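## Task

Shake or nudge the feeder tray so that the clear vial ends up with between 20 and 22 tablets in it, with no tablet spilled. At the end the tray must rest against its stop and the vial must stand upright, supported by the table alone and not by the robot. Release everything and pull the grippers away.

## Robot and tools

ROBOT. Two Doosan M1013 arms, left_arm and right_arm, each with a Robotiq 140 two-finger gripper and a wrist camera. Bases in the scene frame: left_arm at (-0.021, +0.543, 0) m, quat_wxyz (+0.998, 0, 0, -0.065); right_arm at (-0.049, -0.535, 0) m, quat_wxyz (+0.996, 0, 0, +0.088). The names left and right do not refer to image sides.

FRAMES. The scene frame has its origin on the tabletop midway between the arms, +z up, +x out across the table, left_arm on +y. Reported gripper poses use this frame. Each gripper has its own axes: fingers point along +z, and they open and close along y. end_effector_position is the point between the pads when closed; closed fingertips reach about 33 mm past it, open ones about 9 mm. Closing pushes the tips about 24 mm farther out, so keep clearance above surfaces.

ROW FORMAT. Every motion command is a row of 18 numbers in [-1, 1], both arms always included: left dx, dy, dz, rx, ry, rz, left gripper position, force_limit, speed, then the same nine for the right. dx..rz are an offset (not a pose) in that gripper's own axes, from its measured pose at the start of the action; 1.0 equals 0.6 m or 180 degrees; rx, ry, rz form one rotation vector. Gripper position: +1 fully open (140 mm), pads touch near -0.8, -1 closes until blocked. force_limit: about 14 N at -1, 60 N at 0, 107 N at +1. speed: about 30, 140, 250 mm/s at -1, 0, +1. These three are absolute settings; 0 is a real command, so repeat an arm's previous three values to leave its gripper unchanged.

execute_actions(actions): a list of actions; each action is a table of up to 15 rows, one row per 1/30 s step, and a short table repeats its last row to fill 15 steps (0.5 s). Every row in an action is measured from the same start pose, not chained. For the first action in a call, the start is the last reported pose. An empty list just returns state and images. Per step the controller clips the command to within 70 mm and 16 degrees of the measured pose, so big offsets need several actions; after an action the arm only continues to its last clipped pose.

move(target, speed, stop_force, blocking): target is one 18-number row; its offsets count from the pose in the latest result showing one. Both grippers travel straight lines finishing together, 0.5 to 10 s long (cut off at 10 s). speed is the top path speed in m/s, 0.002 to 0.5, default 0.25; turning limit is twice that in rad/s. Gripper numbers are sent at the start. stop_force (20 to 80 N, one value for both arms, not before 0.2 s into a scene) ends an arm's path when pushback along its travel direction rises by that much for two steps; the arm backs up two steps and holds. Use it only with slow, non-rotating moves, and omit it when lifting off something. blocking=false returns after 0.5 s while motion continues; it cannot be combined with stop_force, and further moves or actions are refused until wait or stop reports the end. Paths do not avoid obstacles or the other arm, and grippers can lag or overshoot.

wait(seconds): 0 to 10 s, arms keep their last command; returns early if a running move ends. stop(): brakes a running move (needs room; fingers continue). zoom_image(camera, region): region [x0, y0, x1, y1] in pixels, max 504x504, on cam_head_left, cam_head_right, cam_left_wrist or cam_right_wrist (all 504x504; head cameras pinhole, wrist cameras fisheye). read_manual(section) gives only licence text. finished_scene(scene) ends the current scene irreversibly and reports success; replying without a tool call ends everything.

RESULTS. The state line gives each gripper's position (m), quat_wxyz and velocities; printed positions can be off, more at long reach. object_status: 0 moving, 1 blocked while opening, 2 blocked while closing (a grip), 3 reached target or pads met. To squeeze harder on a held part, raise force_limit and change position slightly, e.g. -1 to -0.98. position_measured is in counts: 3 open, 230 pads touching. Hand target lines show where the controller is driving each gripper. A pose unreachable line means a clearance check altered or blocked that arm's command. Step readings list positions during actions; HELD marks steps where an arm was held back. The move line reports its ending per arm: done, off_target, moving, held, fault, or contact (stop_force triggered); limits=paced means the pose was clipped, limits=held means steps were blocked and the arm may then jump fast. Flange force is an estimated outside force including held weight, noisy, sometimes no reading. Joint torques have per-arm offsets and noise. MOTOR HOT warns of overheating; an OVER-TEMPERATURE FAULT brakes that arm until it cools.

CAUTIONS. Contact torque at a joint's load limit (waist and shoulder 319, elbow 150, wrist joints 42.3 N m) or any outside force of 144 N stops that arm for 10 s and drops the rest of the call. Arms are stiff: commanding past a firm contact can fault, so approach slowly. Keep the arms from hitting each other. Do not spill tablets, tip the vial, or push anything off the table. Loose objects may occasionally be bumped by outside disturbances. Finish with the tray on its stop, the vial upright on the table, grippers open and withdrawn.

Each tool is called after ">>>" as name(argument=value, ...) on one line, values as JSON.

## Session

>>> execute_actions(actions=[])

Scene clock: 0.00 s.
left_arm: end_effector_position=(+0.4954, +0.1303, +0.1780) position_measured=3 object_status=3 end_effector_quat_wxyz=(+0.248, +0.827, -0.419, +0.280) end_effector_velocity=(-0.001, -0.001, -0.000) end_effector_angular_velocity=(+0.000, +0.001, -0.002) | right_arm: end_effector_position=(+0.5912, -0.4197, +0.3224) position_measured=3 object_status=3 end_effector_quat_wxyz=(-0.001, +0.996, +0.089, +0.001) end_effector_velocity=(-0.000, +0.000, -0.000) end_effector_angular_velocity=(+0.000, +0.001, -0.000)
Joint positions: left_arm=[-0.375  0.065  2.191 -1.111  0.514  2.903] | right_arm=[-0.052  0.163  1.604  0.001  1.372  1.516]
Joint velocities: left_arm=[-0.002 -0.     0.001  0.     0.001 -0.   ] | right_arm=[0.    0.    0.    0.    0.001 0.   ]
Joint torques (N m, as the joint torque sensors report them, + toward a larger angle): no reading
Flange force (N, the push that the arm receives, along the gripper's own x y z axes): no reading
Hand target (left_arm): +0.495, +0.130, +0.178; +0.248, +0.827, -0.419, +0.280
Hand target (right_arm): +0.591, -0.420, +0.322; -0.001, +0.996, +0.089, +0.001

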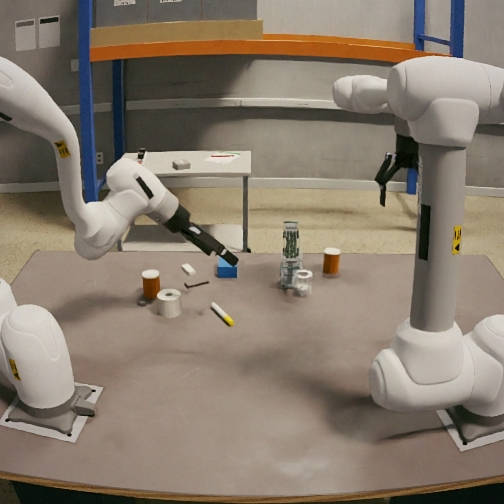

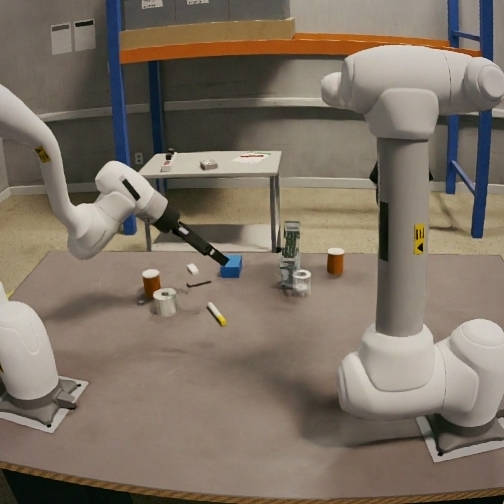

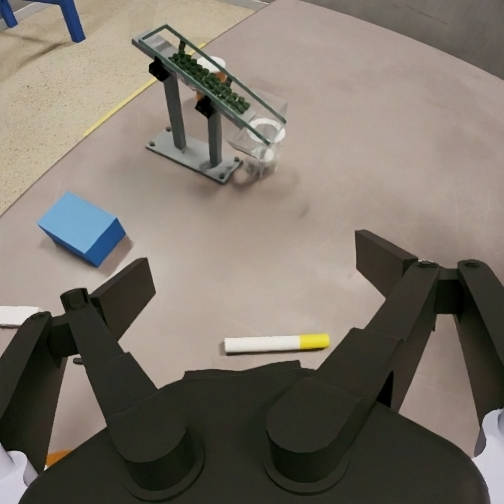

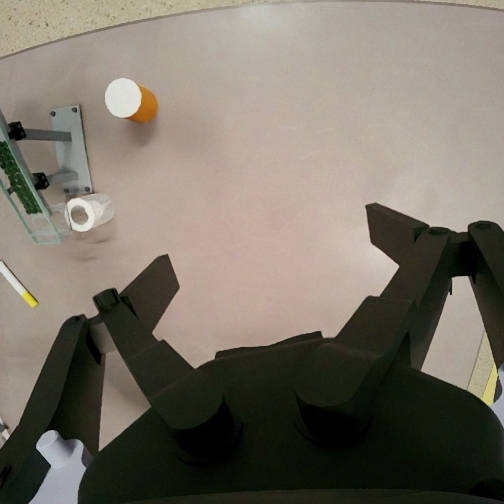

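>>> zoom_image(camera="cam_left_wrist", region=[120, 10, 310, 200])

>>> zoom_image(camera="cam_head_left", region=[250, 210, 350, 310])

>>> zoom_image(camera="cam_head_right", region=[250, 210, 350, 310])

>>> zoom_image(camera="cam_right_wrist", region=[0, 80, 180, 260])

Region (120, 10, 310, 200) of cam_left_wrist's 504x504 image, scaled by 2.653, with more detail than that image has.

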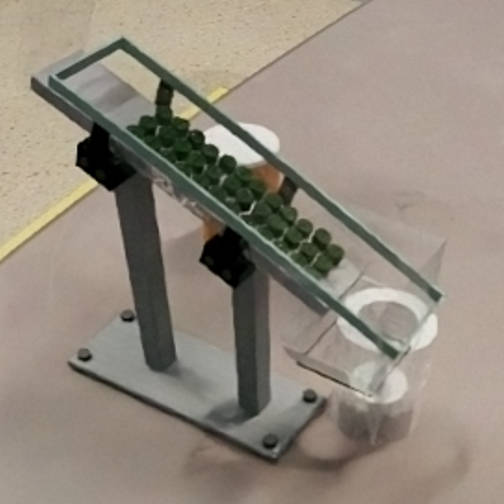

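Region (250, 210, 350, 310) of cam_head_left's 504x504 image, scaled by 5.040, with more detail than that image has.

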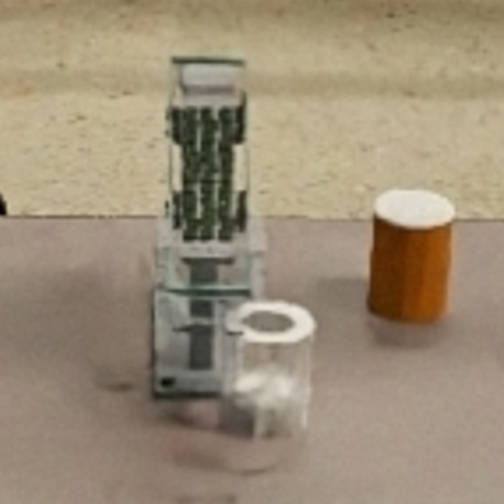

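Region (250, 210, 350, 310) of cam_head_right's 504x504 image, scaled by 5.040, with more detail than that image has.

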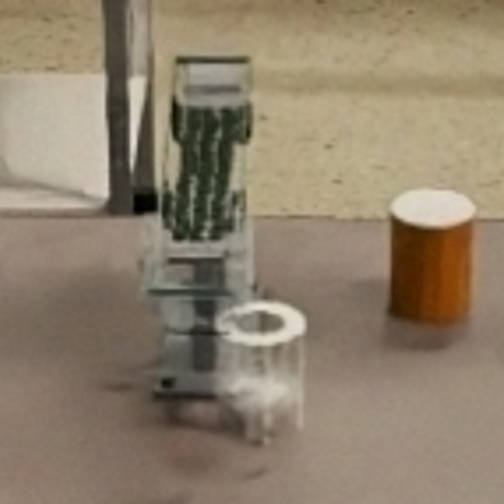

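Region (0, 80, 180, 260) of cam_right_wrist's 504x504 image, scaled by 2.800, with more detail than that image has.

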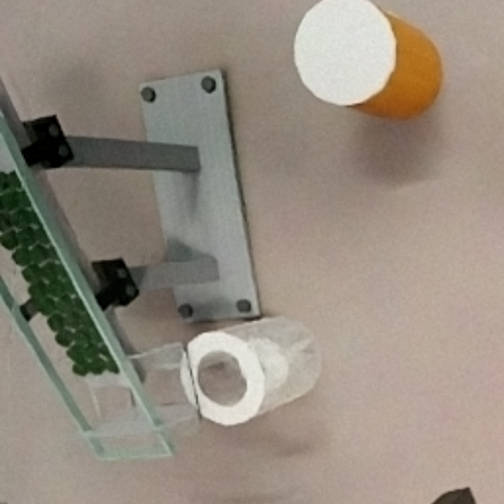

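>>> move(target=[0,0,0,0,0,0,1,0,0,-0.059,-0.518,-0.067,0,0,0.0567,1,0,0])

Scene clock: 15.53 s.
left_arm: end_effector_position=(+0.4954, +0.1303, +0.1780) position_measured=3 object_status=3 end_effector_quat_wxyz=(+0.248, +0.827, -0.419, +0.280) end_effector_velocity=(-0.000, -0.000, +0.000) end_effector_angular_velocity=(-0.000, +0.000, -0.000) | right_arm: end_effector_position=(+0.5011, -0.1199, +0.3626) position_measured=3 object_status=3 end_effector_quat_wxyz=(-0.001, +1.000, +0.000, +0.000) end_effector_velocity=(-0.000, -0.001, +0.000) end_effector_angular_velocity=(-0.001, +0.001, -0.000)
Joint positions: left_arm=[-0.375  0.065  2.191 -1.111  0.514  2.903] | right_arm=[0.419 0.215 1.469 0.002 1.456 2.165]
Joint velocities: left_arm=[-0.    -0.    -0.    -0.     0.    -0.001] | right_arm=[-0.001 -0.    -0.    -0.     0.002 -0.   ]
Joint torques (N m, as the joint torque sensors report them, + toward a larger angle): left_arm=[ -3.37 -36.53 -29.65  -0.01  -0.02   0.34] | right_arm=[ -1.63 -66.38 -39.82   4.42  -0.21   0.48]
Flange force (N, the push that the arm receives, along the gripper's own x y z axes): left_arm=[3.3 -5.0 -7.4] | right_arm=[5.5 -6.1 -2.3]
Hand target (left_arm): +0.495, +0.130, +0.178; +0.248, +0.827, -0.419, +0.280
Hand target (right_arm): +0.501, -0.120, +0.363; -0.001, +1.000, +0.000, +0.000
Off the commanded pose (left_arm): 0.000 m, 0 deg.
Off the commanded pose (right_arm): 0.000 m, 0 deg.
move: done

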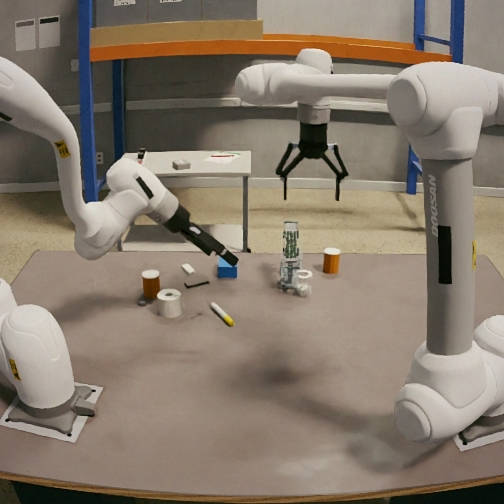

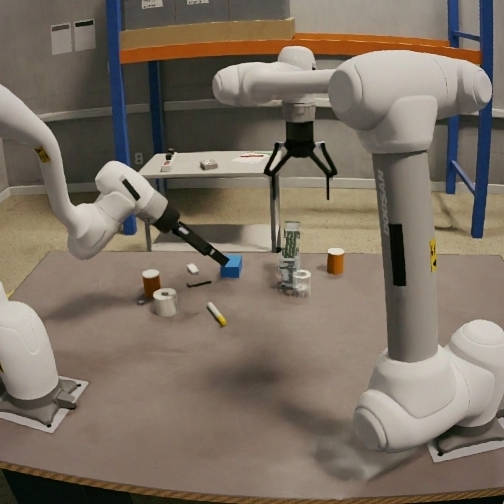

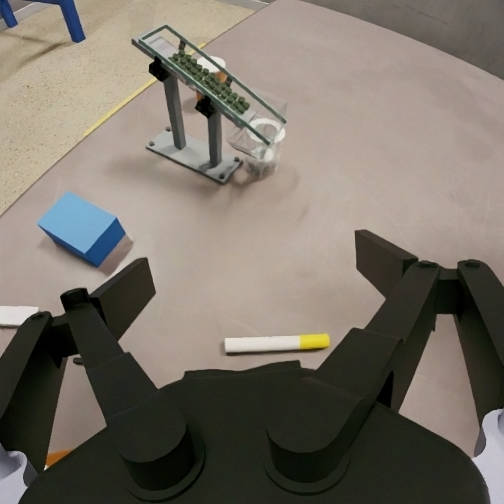

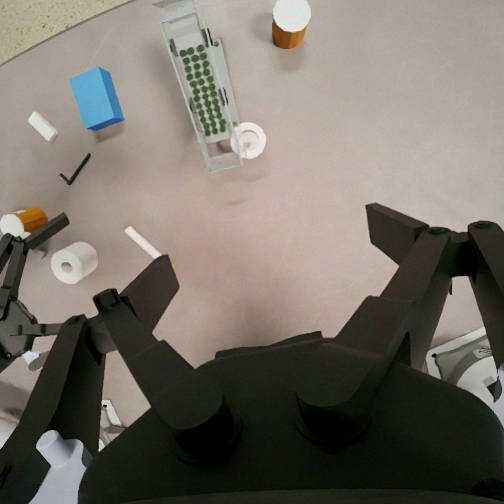

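>>> zoom_image(camera="cam_right_wrist", region=[130, 0, 310, 180])

Region (130, 0, 310, 180) of cam_right_wrist's 504x504 image, scaled by 2.800, with more detail than that image has.

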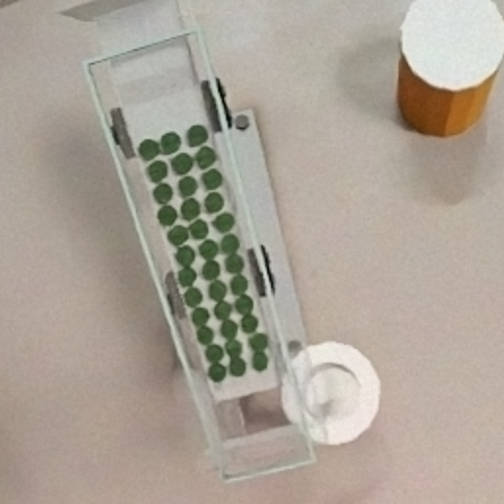

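>>> move(target=[0,0,0,0,0,0,1,0,0,0.2,-0.1,0.1,0,0,0,1,0,0])

>>> zoom_image(camera="cam_right_wrist", region=[130, 40, 390, 300])

Scene clock: 25.07 s.
left_arm: end_effector_position=(+0.4954, +0.1303, +0.1780) position_measured=3 object_status=3 end_effector_quat_wxyz=(+0.248, +0.827, -0.419, +0.280) end_effector_velocity=(-0.000, +0.000, -0.000) end_effector_angular_velocity=(+0.001, -0.001, -0.001) | right_arm: end_effector_position=(+0.6211, -0.0600, +0.3025) position_measured=3 object_status=3 end_effector_quat_wxyz=(-0.001, +1.000, +0.000, +0.000) end_effector_velocity=(+0.000, +0.000, +0.000) end_effector_angular_velocity=(+0.000, -0.000, +0.001)
Joint positions: left_arm=[-0.375  0.065  2.191 -1.111  0.514  2.903] | right_arm=[0.398 0.444 1.265 0.002 1.43  2.144]
Joint velocities: left_arm=[ 0.    -0.     0.001 -0.    -0.     0.002] | right_arm=[ 0.  0. -0.  0. -0. -0.]
Joint torques (N m, as the joint torque sensors report them, + toward a larger angle): left_arm=[ -2.15 -34.09 -30.15   0.59  -0.37   0.48] | right_arm=[ -1.24 -91.94 -42.05   4.67  -0.26   0.66]
Flange force (N, the push that the arm receives, along the gripper's own x y z axes): left_arm=[1.7 -0.5 -10.1] | right_arm=[6.0 -5.5 1.4]
Hand target (left_arm): +0.495, +0.130, +0.178; +0.248, +0.827, -0.419, +0.280
Hand target (right_arm): +0.621, -0.060, +0.303; -0.001, +1.000, +0.000, +0.000
Off the commanded pose (left_arm): 0.000 m, 0 deg.
Off the commanded pose (right_arm): 0.000 m, 0 deg.
move: done

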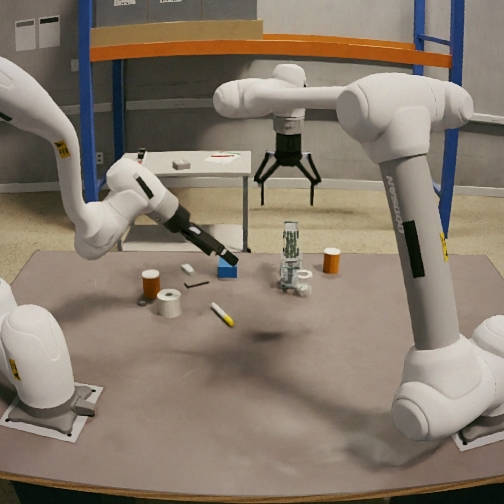

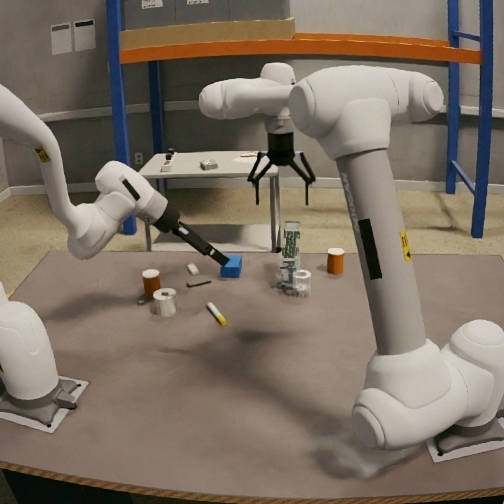

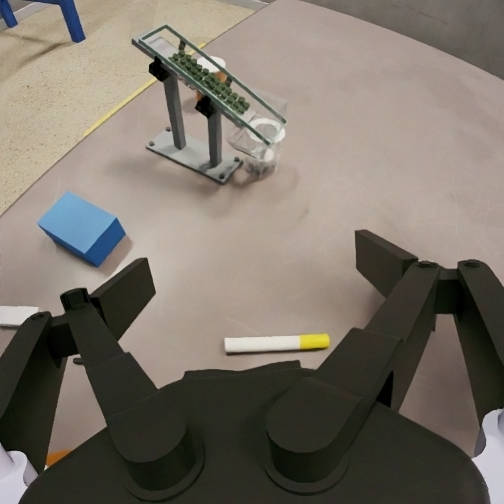

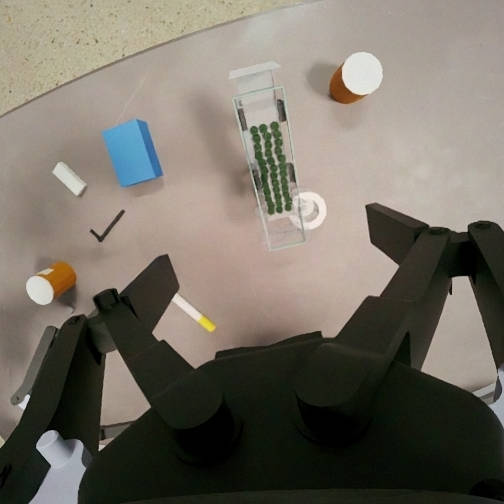

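Region (130, 40, 390, 300) of cam_right_wrist's 504x504 image, scaled by 1.938, with more detail than that image has.

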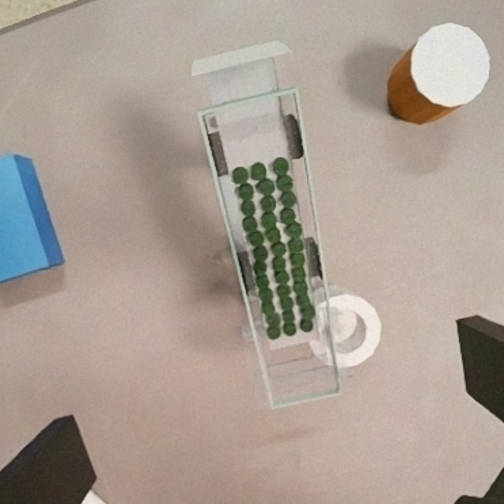

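>>> move(target=[0,0,0,0,0,0,1,0,0,-0.085,0.4,0.25,0.302,0.302,-0.431,0.4,-0.6,0], speed=0.3)

Scene clock: 53.00 s.
left_arm: end_effector_position=(+0.4954, +0.1303, +0.1780) position_measured=3 object_status=3 end_effector_quat_wxyz=(+0.248, +0.827, -0.419, +0.280) end_effector_velocity=(-0.000, -0.001, -0.000) end_effector_angular_velocity=(+0.000, +0.000, -0.000) | right_arm: end_effector_position=(+0.5707, -0.3009, +0.1522) position_measured=78 object_status=3 end_effector_quat_wxyz=(-0.404, +0.579, +0.579, +0.407) end_effector_velocity=(+0.000, -0.000, -0.000) end_effector_angular_velocity=(-0.001, +0.002, -0.002)
Joint positions: left_arm=[-0.375  0.065  2.191 -1.111  0.514  2.903] | right_arm=[-0.358  0.466  2.012  1.216  1.403 -0.911]
Joint velocities: left_arm=[-0.002 -0.     0.    -0.    -0.001 -0.001] | right_arm=[-0.     0.     0.     0.    -0.001  0.002]
Joint torques (N m, as the joint torque sensors report them, + toward a larger angle): left_arm=[  1.23 -36.42 -29.98   0.69  -1.03  -0.19] | right_arm=[ -2.94 -79.22 -28.13   2.42   1.81   0.26]
Flange force (N, the push that the arm receives, along the gripper's own x y z axes): left_arm=[2.4 1.5 -1.7] | right_arm=[-4.9 5.9 5.4]
Hand target (left_arm): +0.495, +0.130, +0.178; +0.248, +0.827, -0.419, +0.280
Hand target (right_arm): +0.571, -0.301, +0.152; -0.404, +0.579, +0.579, +0.407
Off the commanded pose (left_arm): 0.000 m, 0 deg.
Off the commanded pose (right_arm): 0.001 m, 0 deg.
move: done

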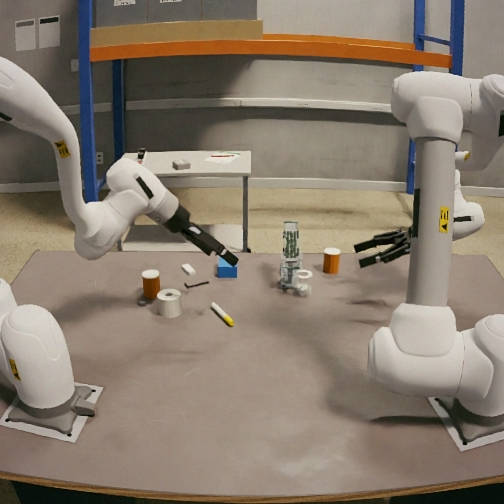

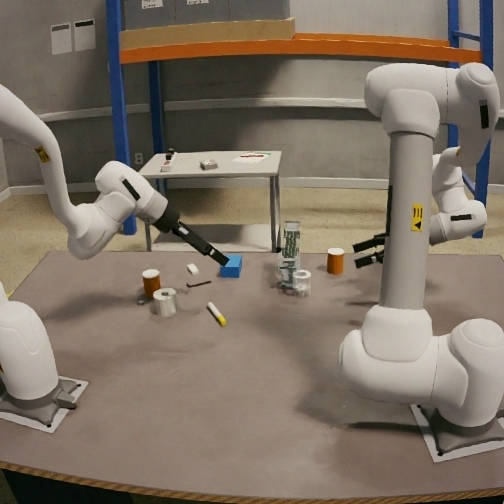

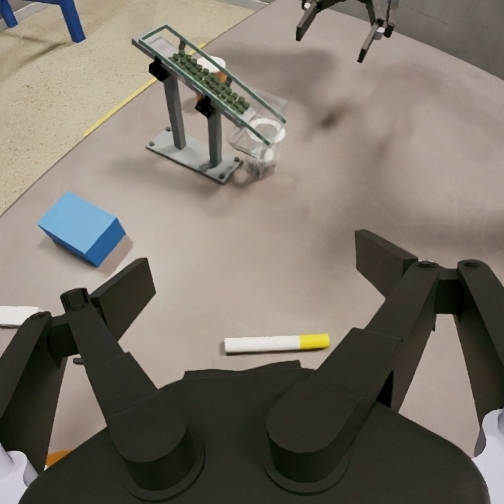

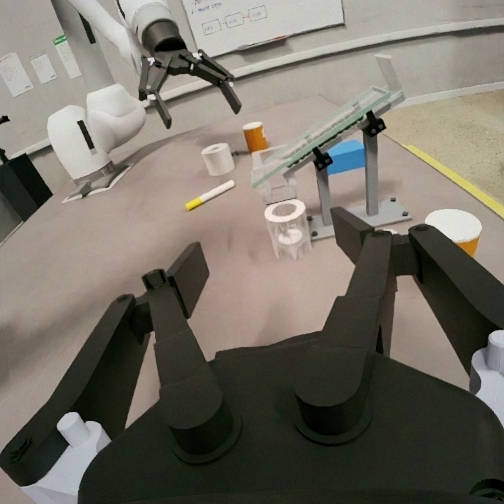

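Lower and closer: to (0.585,-0.22,0.06).

>>> move(target=[0,0,0,0,0,0,1,0,0,-0.098,0.025,0.179,0,0,0,0.4,-0.6,0], speed=0.2)

>>> zoom_image(camera="cam_right_wrist", region=[180, 0, 480, 300])

Scene clock: 56.63 s.
left_arm: end_effector_position=(+0.4954, +0.1303, +0.1780) position_measured=3 object_status=3 end_effector_quat_wxyz=(+0.248, +0.827, -0.419, +0.280) end_effector_velocity=(-0.000, -0.000, -0.000) end_effector_angular_velocity=(+0.000, +0.000, +0.000) | right_arm: end_effector_position=(+0.5858, -0.2201, +0.0602) position_measured=78 object_status=3 end_effector_quat_wxyz=(-0.404, +0.579, +0.579, +0.407) end_effector_velocity=(+0.000, +0.000, +0.000) end_effector_angular_velocity=(+0.000, -0.000, -0.001)
Joint positions: left_arm=[-0.375  0.065  2.191 -1.111  0.514  2.903] | right_arm=[-0.227  0.613  2.012  1.352  1.292 -1.033]
Joint velocities: left_arm=[-0.001  0.     0.    -0.    -0.001 -0.   ] | right_arm=[ 0.    -0.    -0.     0.001 -0.    -0.   ]
Joint torques (N m, as the joint torque sensors report them, + toward a larger angle): left_arm=[  2.19 -34.24 -30.59   0.45  -0.29   0.66] | right_arm=[  1.44 -86.77 -23.35   1.66   2.16   0.07]
Flange force (N, the push that the arm receives, along the gripper's own x y z axes): left_arm=[4.3 8.4 -6.0] | right_arm=[-5.9 4.1 -0.4]
Hand target (left_arm): +0.495, +0.130, +0.178; +0.248, +0.827, -0.419, +0.280
Hand target (right_arm): +0.586, -0.220, +0.060; -0.404, +0.579, +0.579, +0.407
Off the commanded pose (left_arm): 0.000 m, 0 deg.
Off the commanded pose (right_arm): 0.000 m, 0 deg.
move: done

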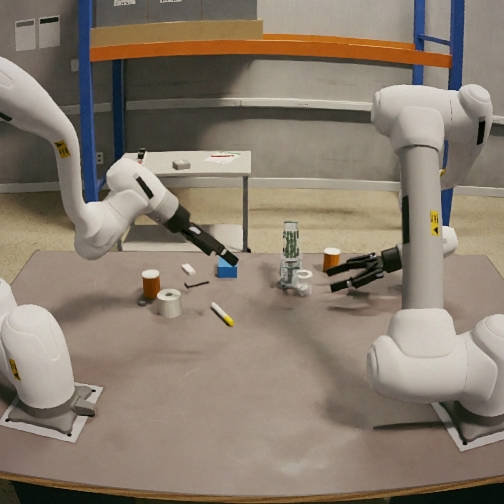

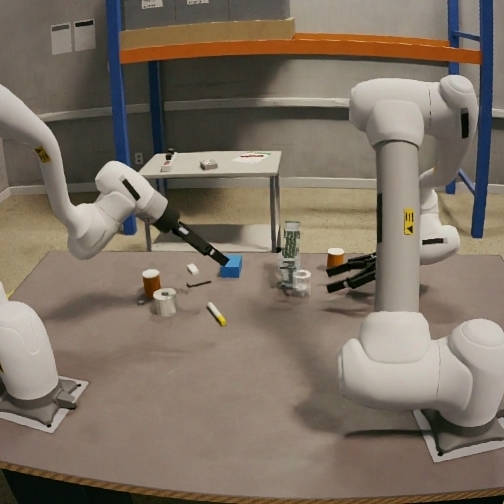

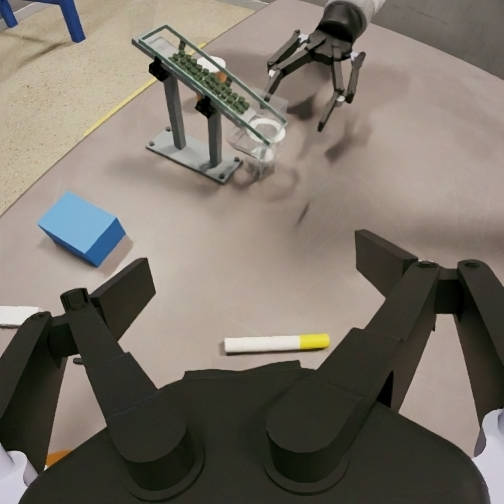

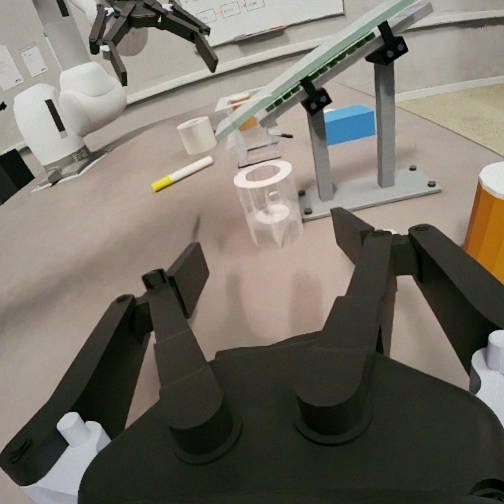

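Region (180, 0, 480, 300) of cam_right_wrist's 504x504 image, scaled by 1.680, with more detail than that image has.

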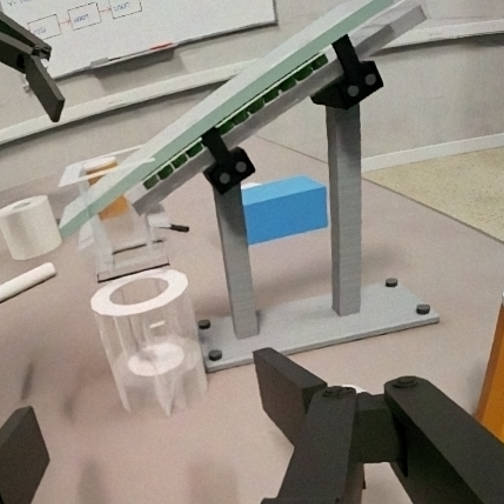

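>>> move(target=[0,0,0,0,0,0,1,0,0,0.041,-0.21,0.162,-0.47,0,0.171,0.4,-0.6,0], speed=0.3)

>>> zoom_image(camera="cam_right_wrist", region=[120, 0, 400, 280])

Scene clock: 68.60 s.
left_arm: end_effector_position=(+0.4954, +0.1303, +0.1780) position_measured=3 object_status=3 end_effector_quat_wxyz=(+0.248, +0.827, -0.419, +0.280) end_effector_velocity=(+0.000, +0.000, +0.000) end_effector_angular_velocity=(-0.000, -0.000, +0.001) | right_arm: end_effector_position=(+0.4588, -0.1198, +0.0499) position_measured=78 object_status=3 end_effector_quat_wxyz=(+0.000, +0.820, -0.001, +0.573) end_effector_velocity=(-0.000, +0.000, -0.000) end_effector_angular_velocity=(-0.000, +0.001, +0.001)
Joint positions: left_arm=[-0.375  0.065  2.191 -1.111  0.514  2.903] | right_arm=[ 0.88   0.494  2.35   4.319  1.088 -1.863]
Joint velocities: left_arm=[ 0.001 -0.    -0.    -0.    -0.    -0.   ] | right_arm=[ 0.    -0.    -0.    -0.    -0.001 -0.001]
Joint torques (N m, as the joint torque sensors report them, + toward a larger angle): left_arm=[ -3.16 -36.25 -30.22   0.92  -0.14   0.49] | right_arm=[ -2.15 -60.99  -9.73  -1.08   2.54   0.47]
Flange force (N, the push that the arm receives, along the gripper's own x y z axes): left_arm=[0.9 -4.3 -6.1] | right_arm=[-4.7 -4.0 -1.6]
Hand target (left_arm): +0.495, +0.130, +0.178; +0.248, +0.827, -0.419, +0.280
Hand target (right_arm): +0.459, -0.120, +0.050; +0.000, +0.820, -0.001, +0.573
Off the commanded pose (left_arm): 0.000 m, 0 deg.
Off the commanded pose (right_arm): 0.001 m, 0 deg.
move: done

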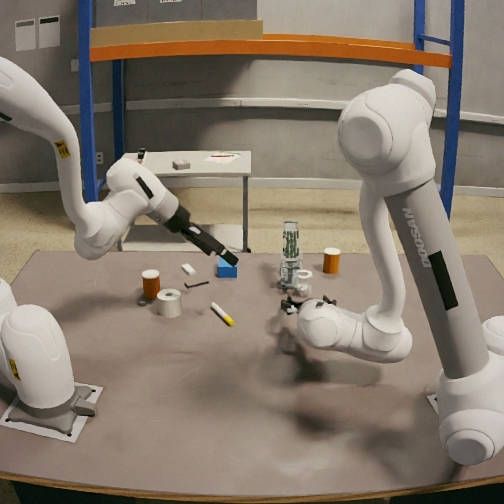

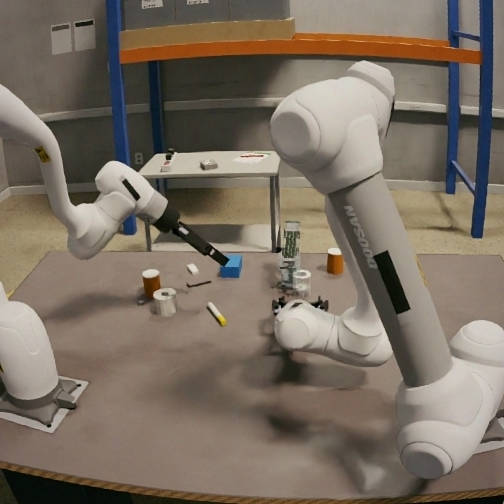

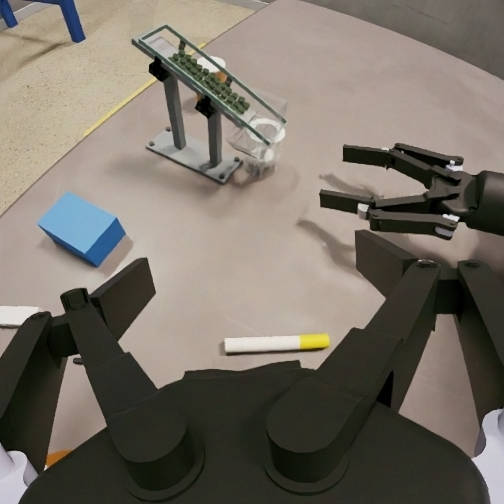

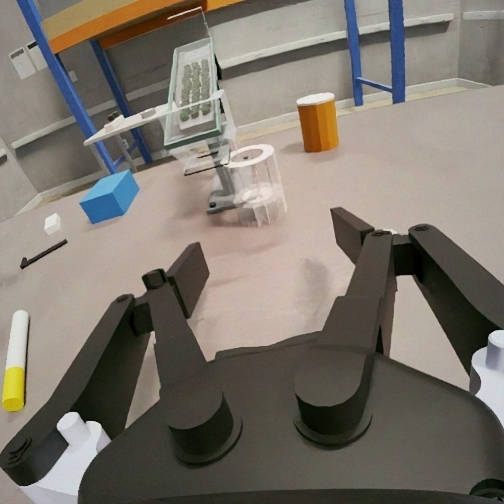

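Region (120, 0, 400, 280) of cam_right_wrist's 504x504 image, scaled by 1.800, with more detail than that image has.

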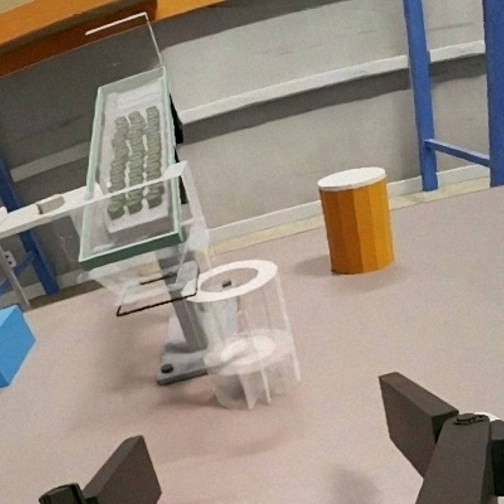

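>>> move(target=[0,0,0,0,0,0,1,0,0,0.058,-0.008,0.185,0,0,0,0.4,-0.6,0], speed=0.12)

>>> zoom_image(camera="cam_right_wrist", region=[100, 30, 400, 330])

>>> zoom_image(camera="cam_left_wrist", region=[190, 60, 350, 220])

Scene clock: 80.03 s.
left_arm: end_effector_position=(+0.4954, +0.1303, +0.1780) position_measured=3 object_status=3 end_effector_quat_wxyz=(+0.248, +0.827, -0.419, +0.280) end_effector_velocity=(-0.000, -0.000, -0.000) end_effector_angular_velocity=(+0.000, -0.000, -0.000) | right_arm: end_effector_position=(+0.5751, -0.1152, +0.0447) position_measured=78 object_status=3 end_effector_quat_wxyz=(+0.000, +0.820, -0.001, +0.573) end_effector_velocity=(-0.000, -0.000, -0.000) end_effector_angular_velocity=(-0.000, +0.000, -0.000)
Joint positions: left_arm=[-0.375  0.065  2.191 -1.111  0.514  2.903] | right_arm=[ 0.69   0.549  2.229  4.156  1.004 -1.897]
Joint velocities: left_arm=[-0.001 -0.     0.    -0.    -0.001 -0.   ] | right_arm=[ 0.     0.     0.001  0.    -0.     0.   ]
Joint torques (N m, as the joint torque sensors report them, + toward a larger angle): left_arm=[  3.92 -35.64 -29.01   0.77  -0.62   0.37] | right_arm=[  2.71 -71.1  -12.12  -1.27   2.55   0.32]
Flange force (N, the push that the arm receives, along the gripper's own x y z axes): left_arm=[6.5 7.8 -0.9] | right_arm=[-4.4 -0.2 9.4]
Hand target (left_arm): +0.495, +0.130, +0.178; +0.248, +0.827, -0.419, +0.280
Hand target (right_arm): +0.575, -0.115, +0.045; +0.000, +0.820, -0.001, +0.573
Off the commanded pose (left_arm): 0.000 m, 0 deg.
Off the commanded pose (right_arm): 0.000 m, 0 deg.
move: done

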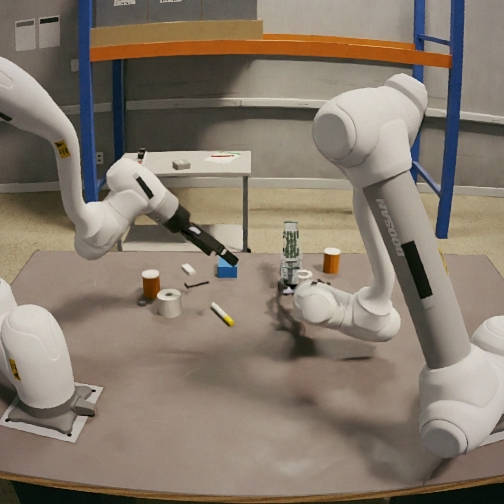

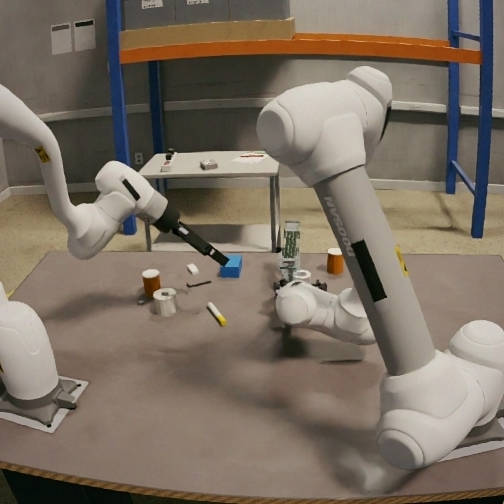

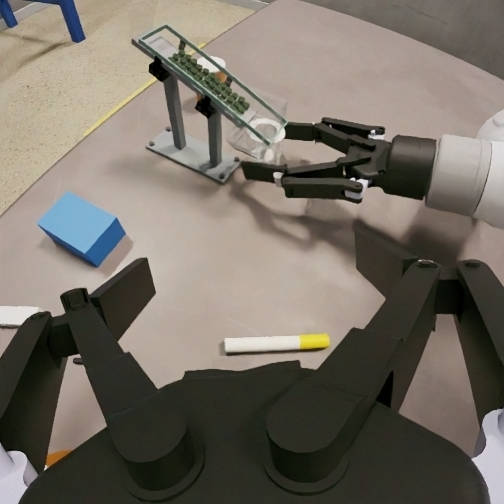

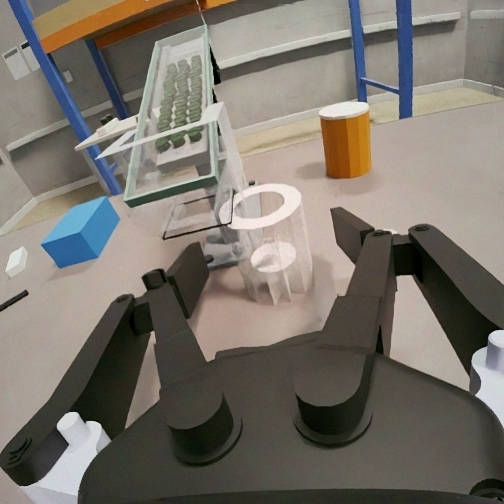

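Region (100, 30, 400, 330) of cam_right_wrist's 504x504 image, scaled by 1.680, with more detail than that image has.

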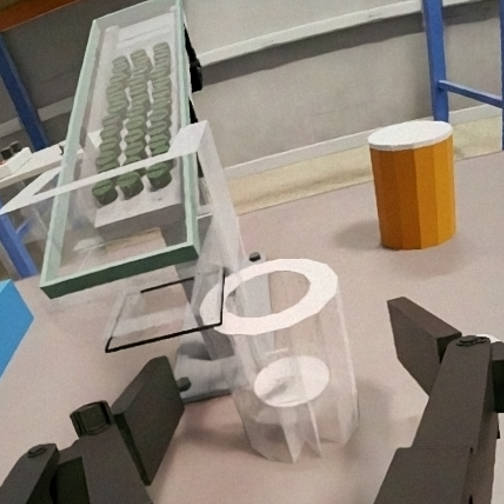

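Region (190, 60, 350, 220) of cam_left_wrist's 504x504 image, scaled by 3.150, with more detail than that image has.

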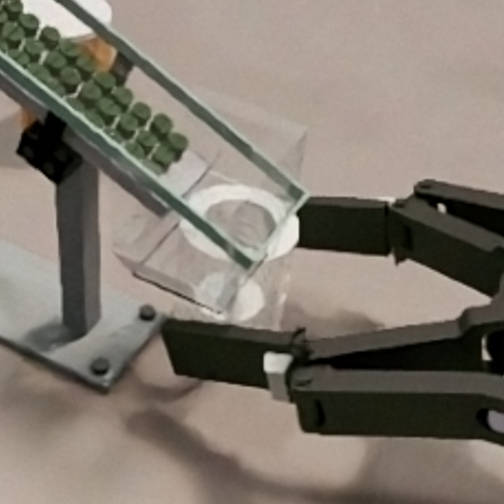

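>>> move(target=[0,0,0,0,0,0,1,0,0,0.0085,0,0.0235,0,0,0,0.4,-0.6,0], speed=0.05)

>>> move(target=[0,0,0,0,0,0,1,0,0,0,0,0,0,0,0,-1,-0.7,-0.7])

>>> zoom_image(camera="cam_right_wrist", region=[100, 30, 400, 330])

Scene clock: 85.20 s.
left_arm: end_effector_position=(+0.4954, +0.1303, +0.1780) position_measured=3 object_status=3 end_effector_quat_wxyz=(+0.248, +0.827, -0.419, +0.280) end_effector_velocity=(-0.001, -0.002, +0.000) end_effector_angular_velocity=(-0.000, +0.001, -0.002) | right_arm: end_effector_position=(+0.5901, -0.1152, +0.0446) position_measured=78 object_status=3 end_effector_quat_wxyz=(+0.000, +0.820, -0.001, +0.573) end_effector_velocity=(-0.001, -0.000, -0.000) end_effector_angular_velocity=(+0.001, +0.001, -0.001)
Joint positions: left_arm=[-0.375  0.065  2.191 -1.111  0.514  2.903] | right_arm=[ 0.669  0.556  2.212  4.139  0.992 -1.903]
Joint velocities: left_arm=[-0.003 -0.    -0.     0.     0.    -0.001] | right_arm=[ 0.    -0.     0.001  0.001 -0.     0.002]
Joint torques (N m, as the joint torque sensors report them, + toward a larger angle): left_arm=[ -0.55 -34.52 -29.4    0.56  -0.11   0.19] | right_arm=[ -0.23 -67.53 -13.03  -1.42   2.18   0.21]
Flange force (N, the push that the arm receives, along the gripper's own x y z axes): left_arm=[3.2 1.7 -6.2] | right_arm=[1.0 -0.6 -0.5]
Hand target (left_arm): +0.495, +0.130, +0.178; +0.248, +0.827, -0.419, +0.280
Hand target (right_arm): +0.590, -0.115, +0.045; +0.000, +0.820, -0.001, +0.573
Off the commanded pose (left_arm): 0.000 m, 0 deg.
Off the commanded pose (right_arm): 0.000 m, 0 deg.
move: done

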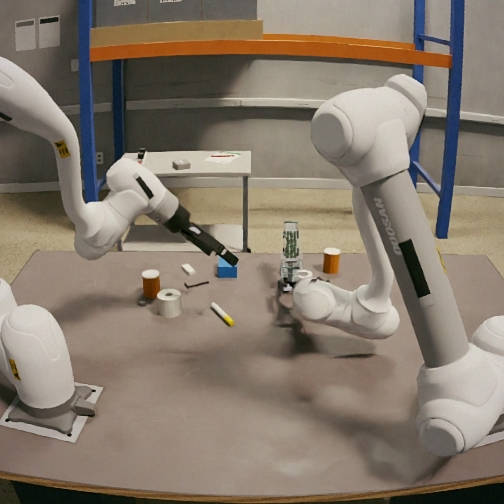

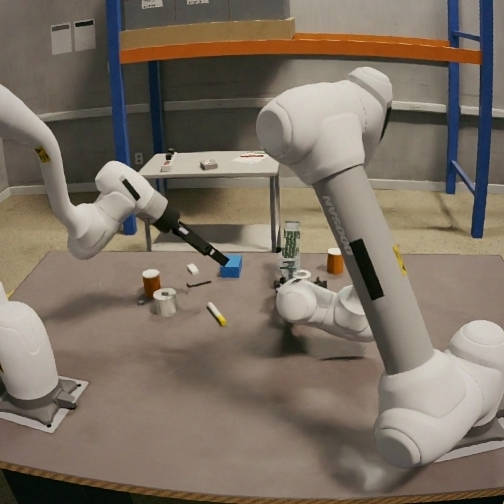

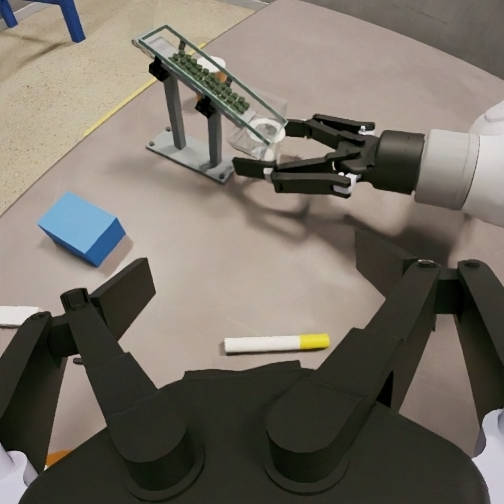

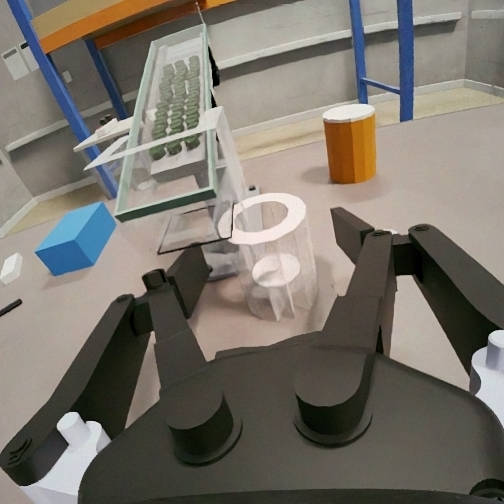

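Scene clock: 86.10 s.
left_arm: end_effector_position=(+0.4954, +0.1303, +0.1780) position_measured=3 object_status=3 end_effector_quat_wxyz=(+0.248, +0.827, -0.419, +0.280) end_effector_velocity=(+0.001, +0.000, +0.001) end_effector_angular_velocity=(-0.001, -0.000, +0.000) | right_arm: end_effector_position=(+0.5901, -0.1152, +0.0446) position_measured=148 object_status=0 end_effector_quat_wxyz=(+0.000, +0.820, -0.001, +0.573) end_effector_velocity=(-0.000, +0.001, +0.001) end_effector_angular_velocity=(-0.001, -0.002, +0.001)
Joint positions: left_arm=[-0.375  0.065  2.191 -1.111  0.514  2.903] | right_arm=[ 0.669  0.556  2.212  4.139  0.992 -1.903]
Joint velocities: left_arm=[ 0.001 -0.    -0.001 -0.     0.001  0.   ] | right_arm=[ 0.001 -0.    -0.     0.     0.001 -0.001]
Joint torques (N m, as the joint torque sensors report them, + toward a larger angle): left_arm=[  1.31 -36.31 -31.14  -0.01   0.1    0.19] | right_arm=[ -2.07 -69.07 -11.44  -1.33   1.49   0.45]
Flange force (N, the push that the arm receives, along the gripper's own x y z axes): left_arm=[2.7 4.6 -3.5] | right_arm=[-2.0 -6.6 0.2]
Hand target (left_arm): +0.495, +0.130, +0.178; +0.248, +0.827, -0.419, +0.280
Hand target (right_arm): +0.590, -0.115, +0.045; +0.000, +0.820, -0.001, +0.573
Off the commanded pose (left_arm): 0.000 m, 0 deg.
Off the commanded pose (right_arm): 0.000 m, 0 deg.
move: done

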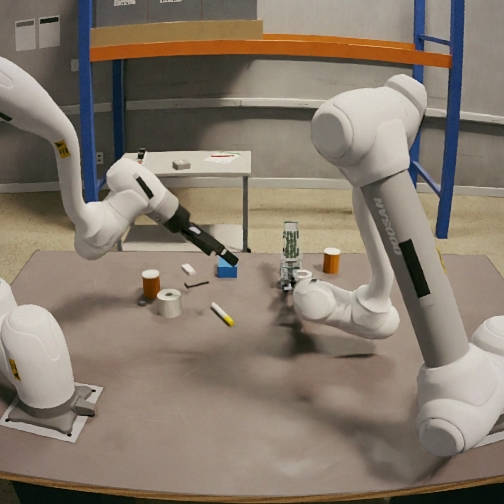

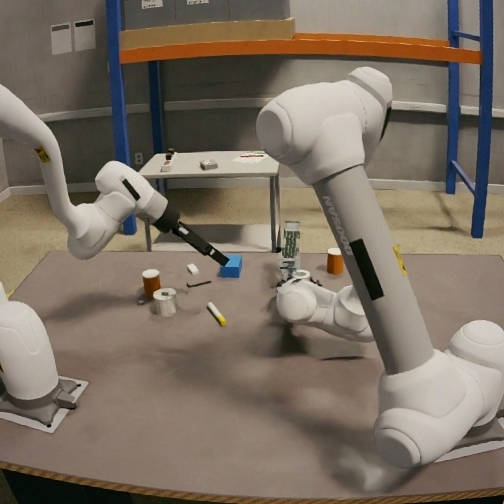

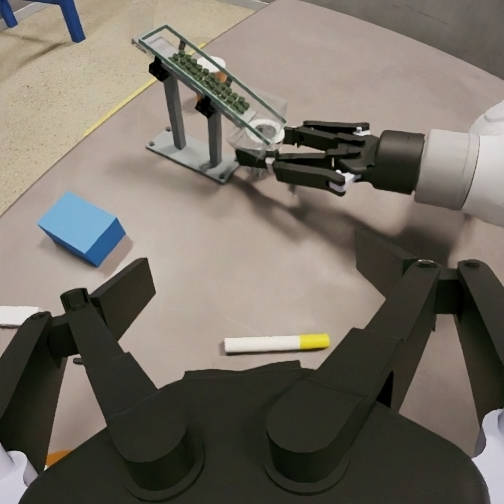

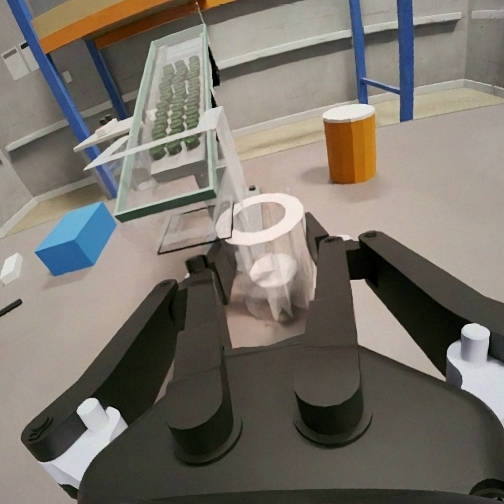

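Region (100, 30, 400, 330) of cam_right_wrist's 504x504 image, scaled by 1.680, with more detail than that image has.

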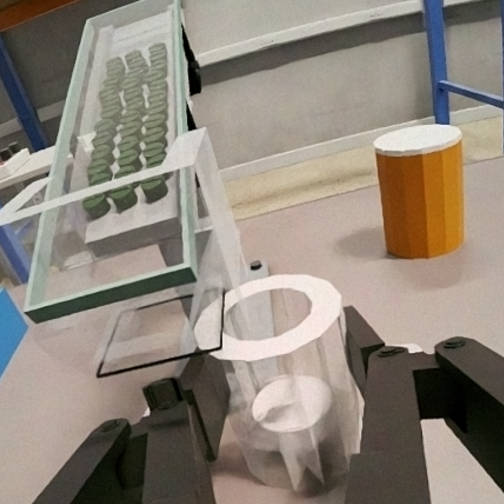

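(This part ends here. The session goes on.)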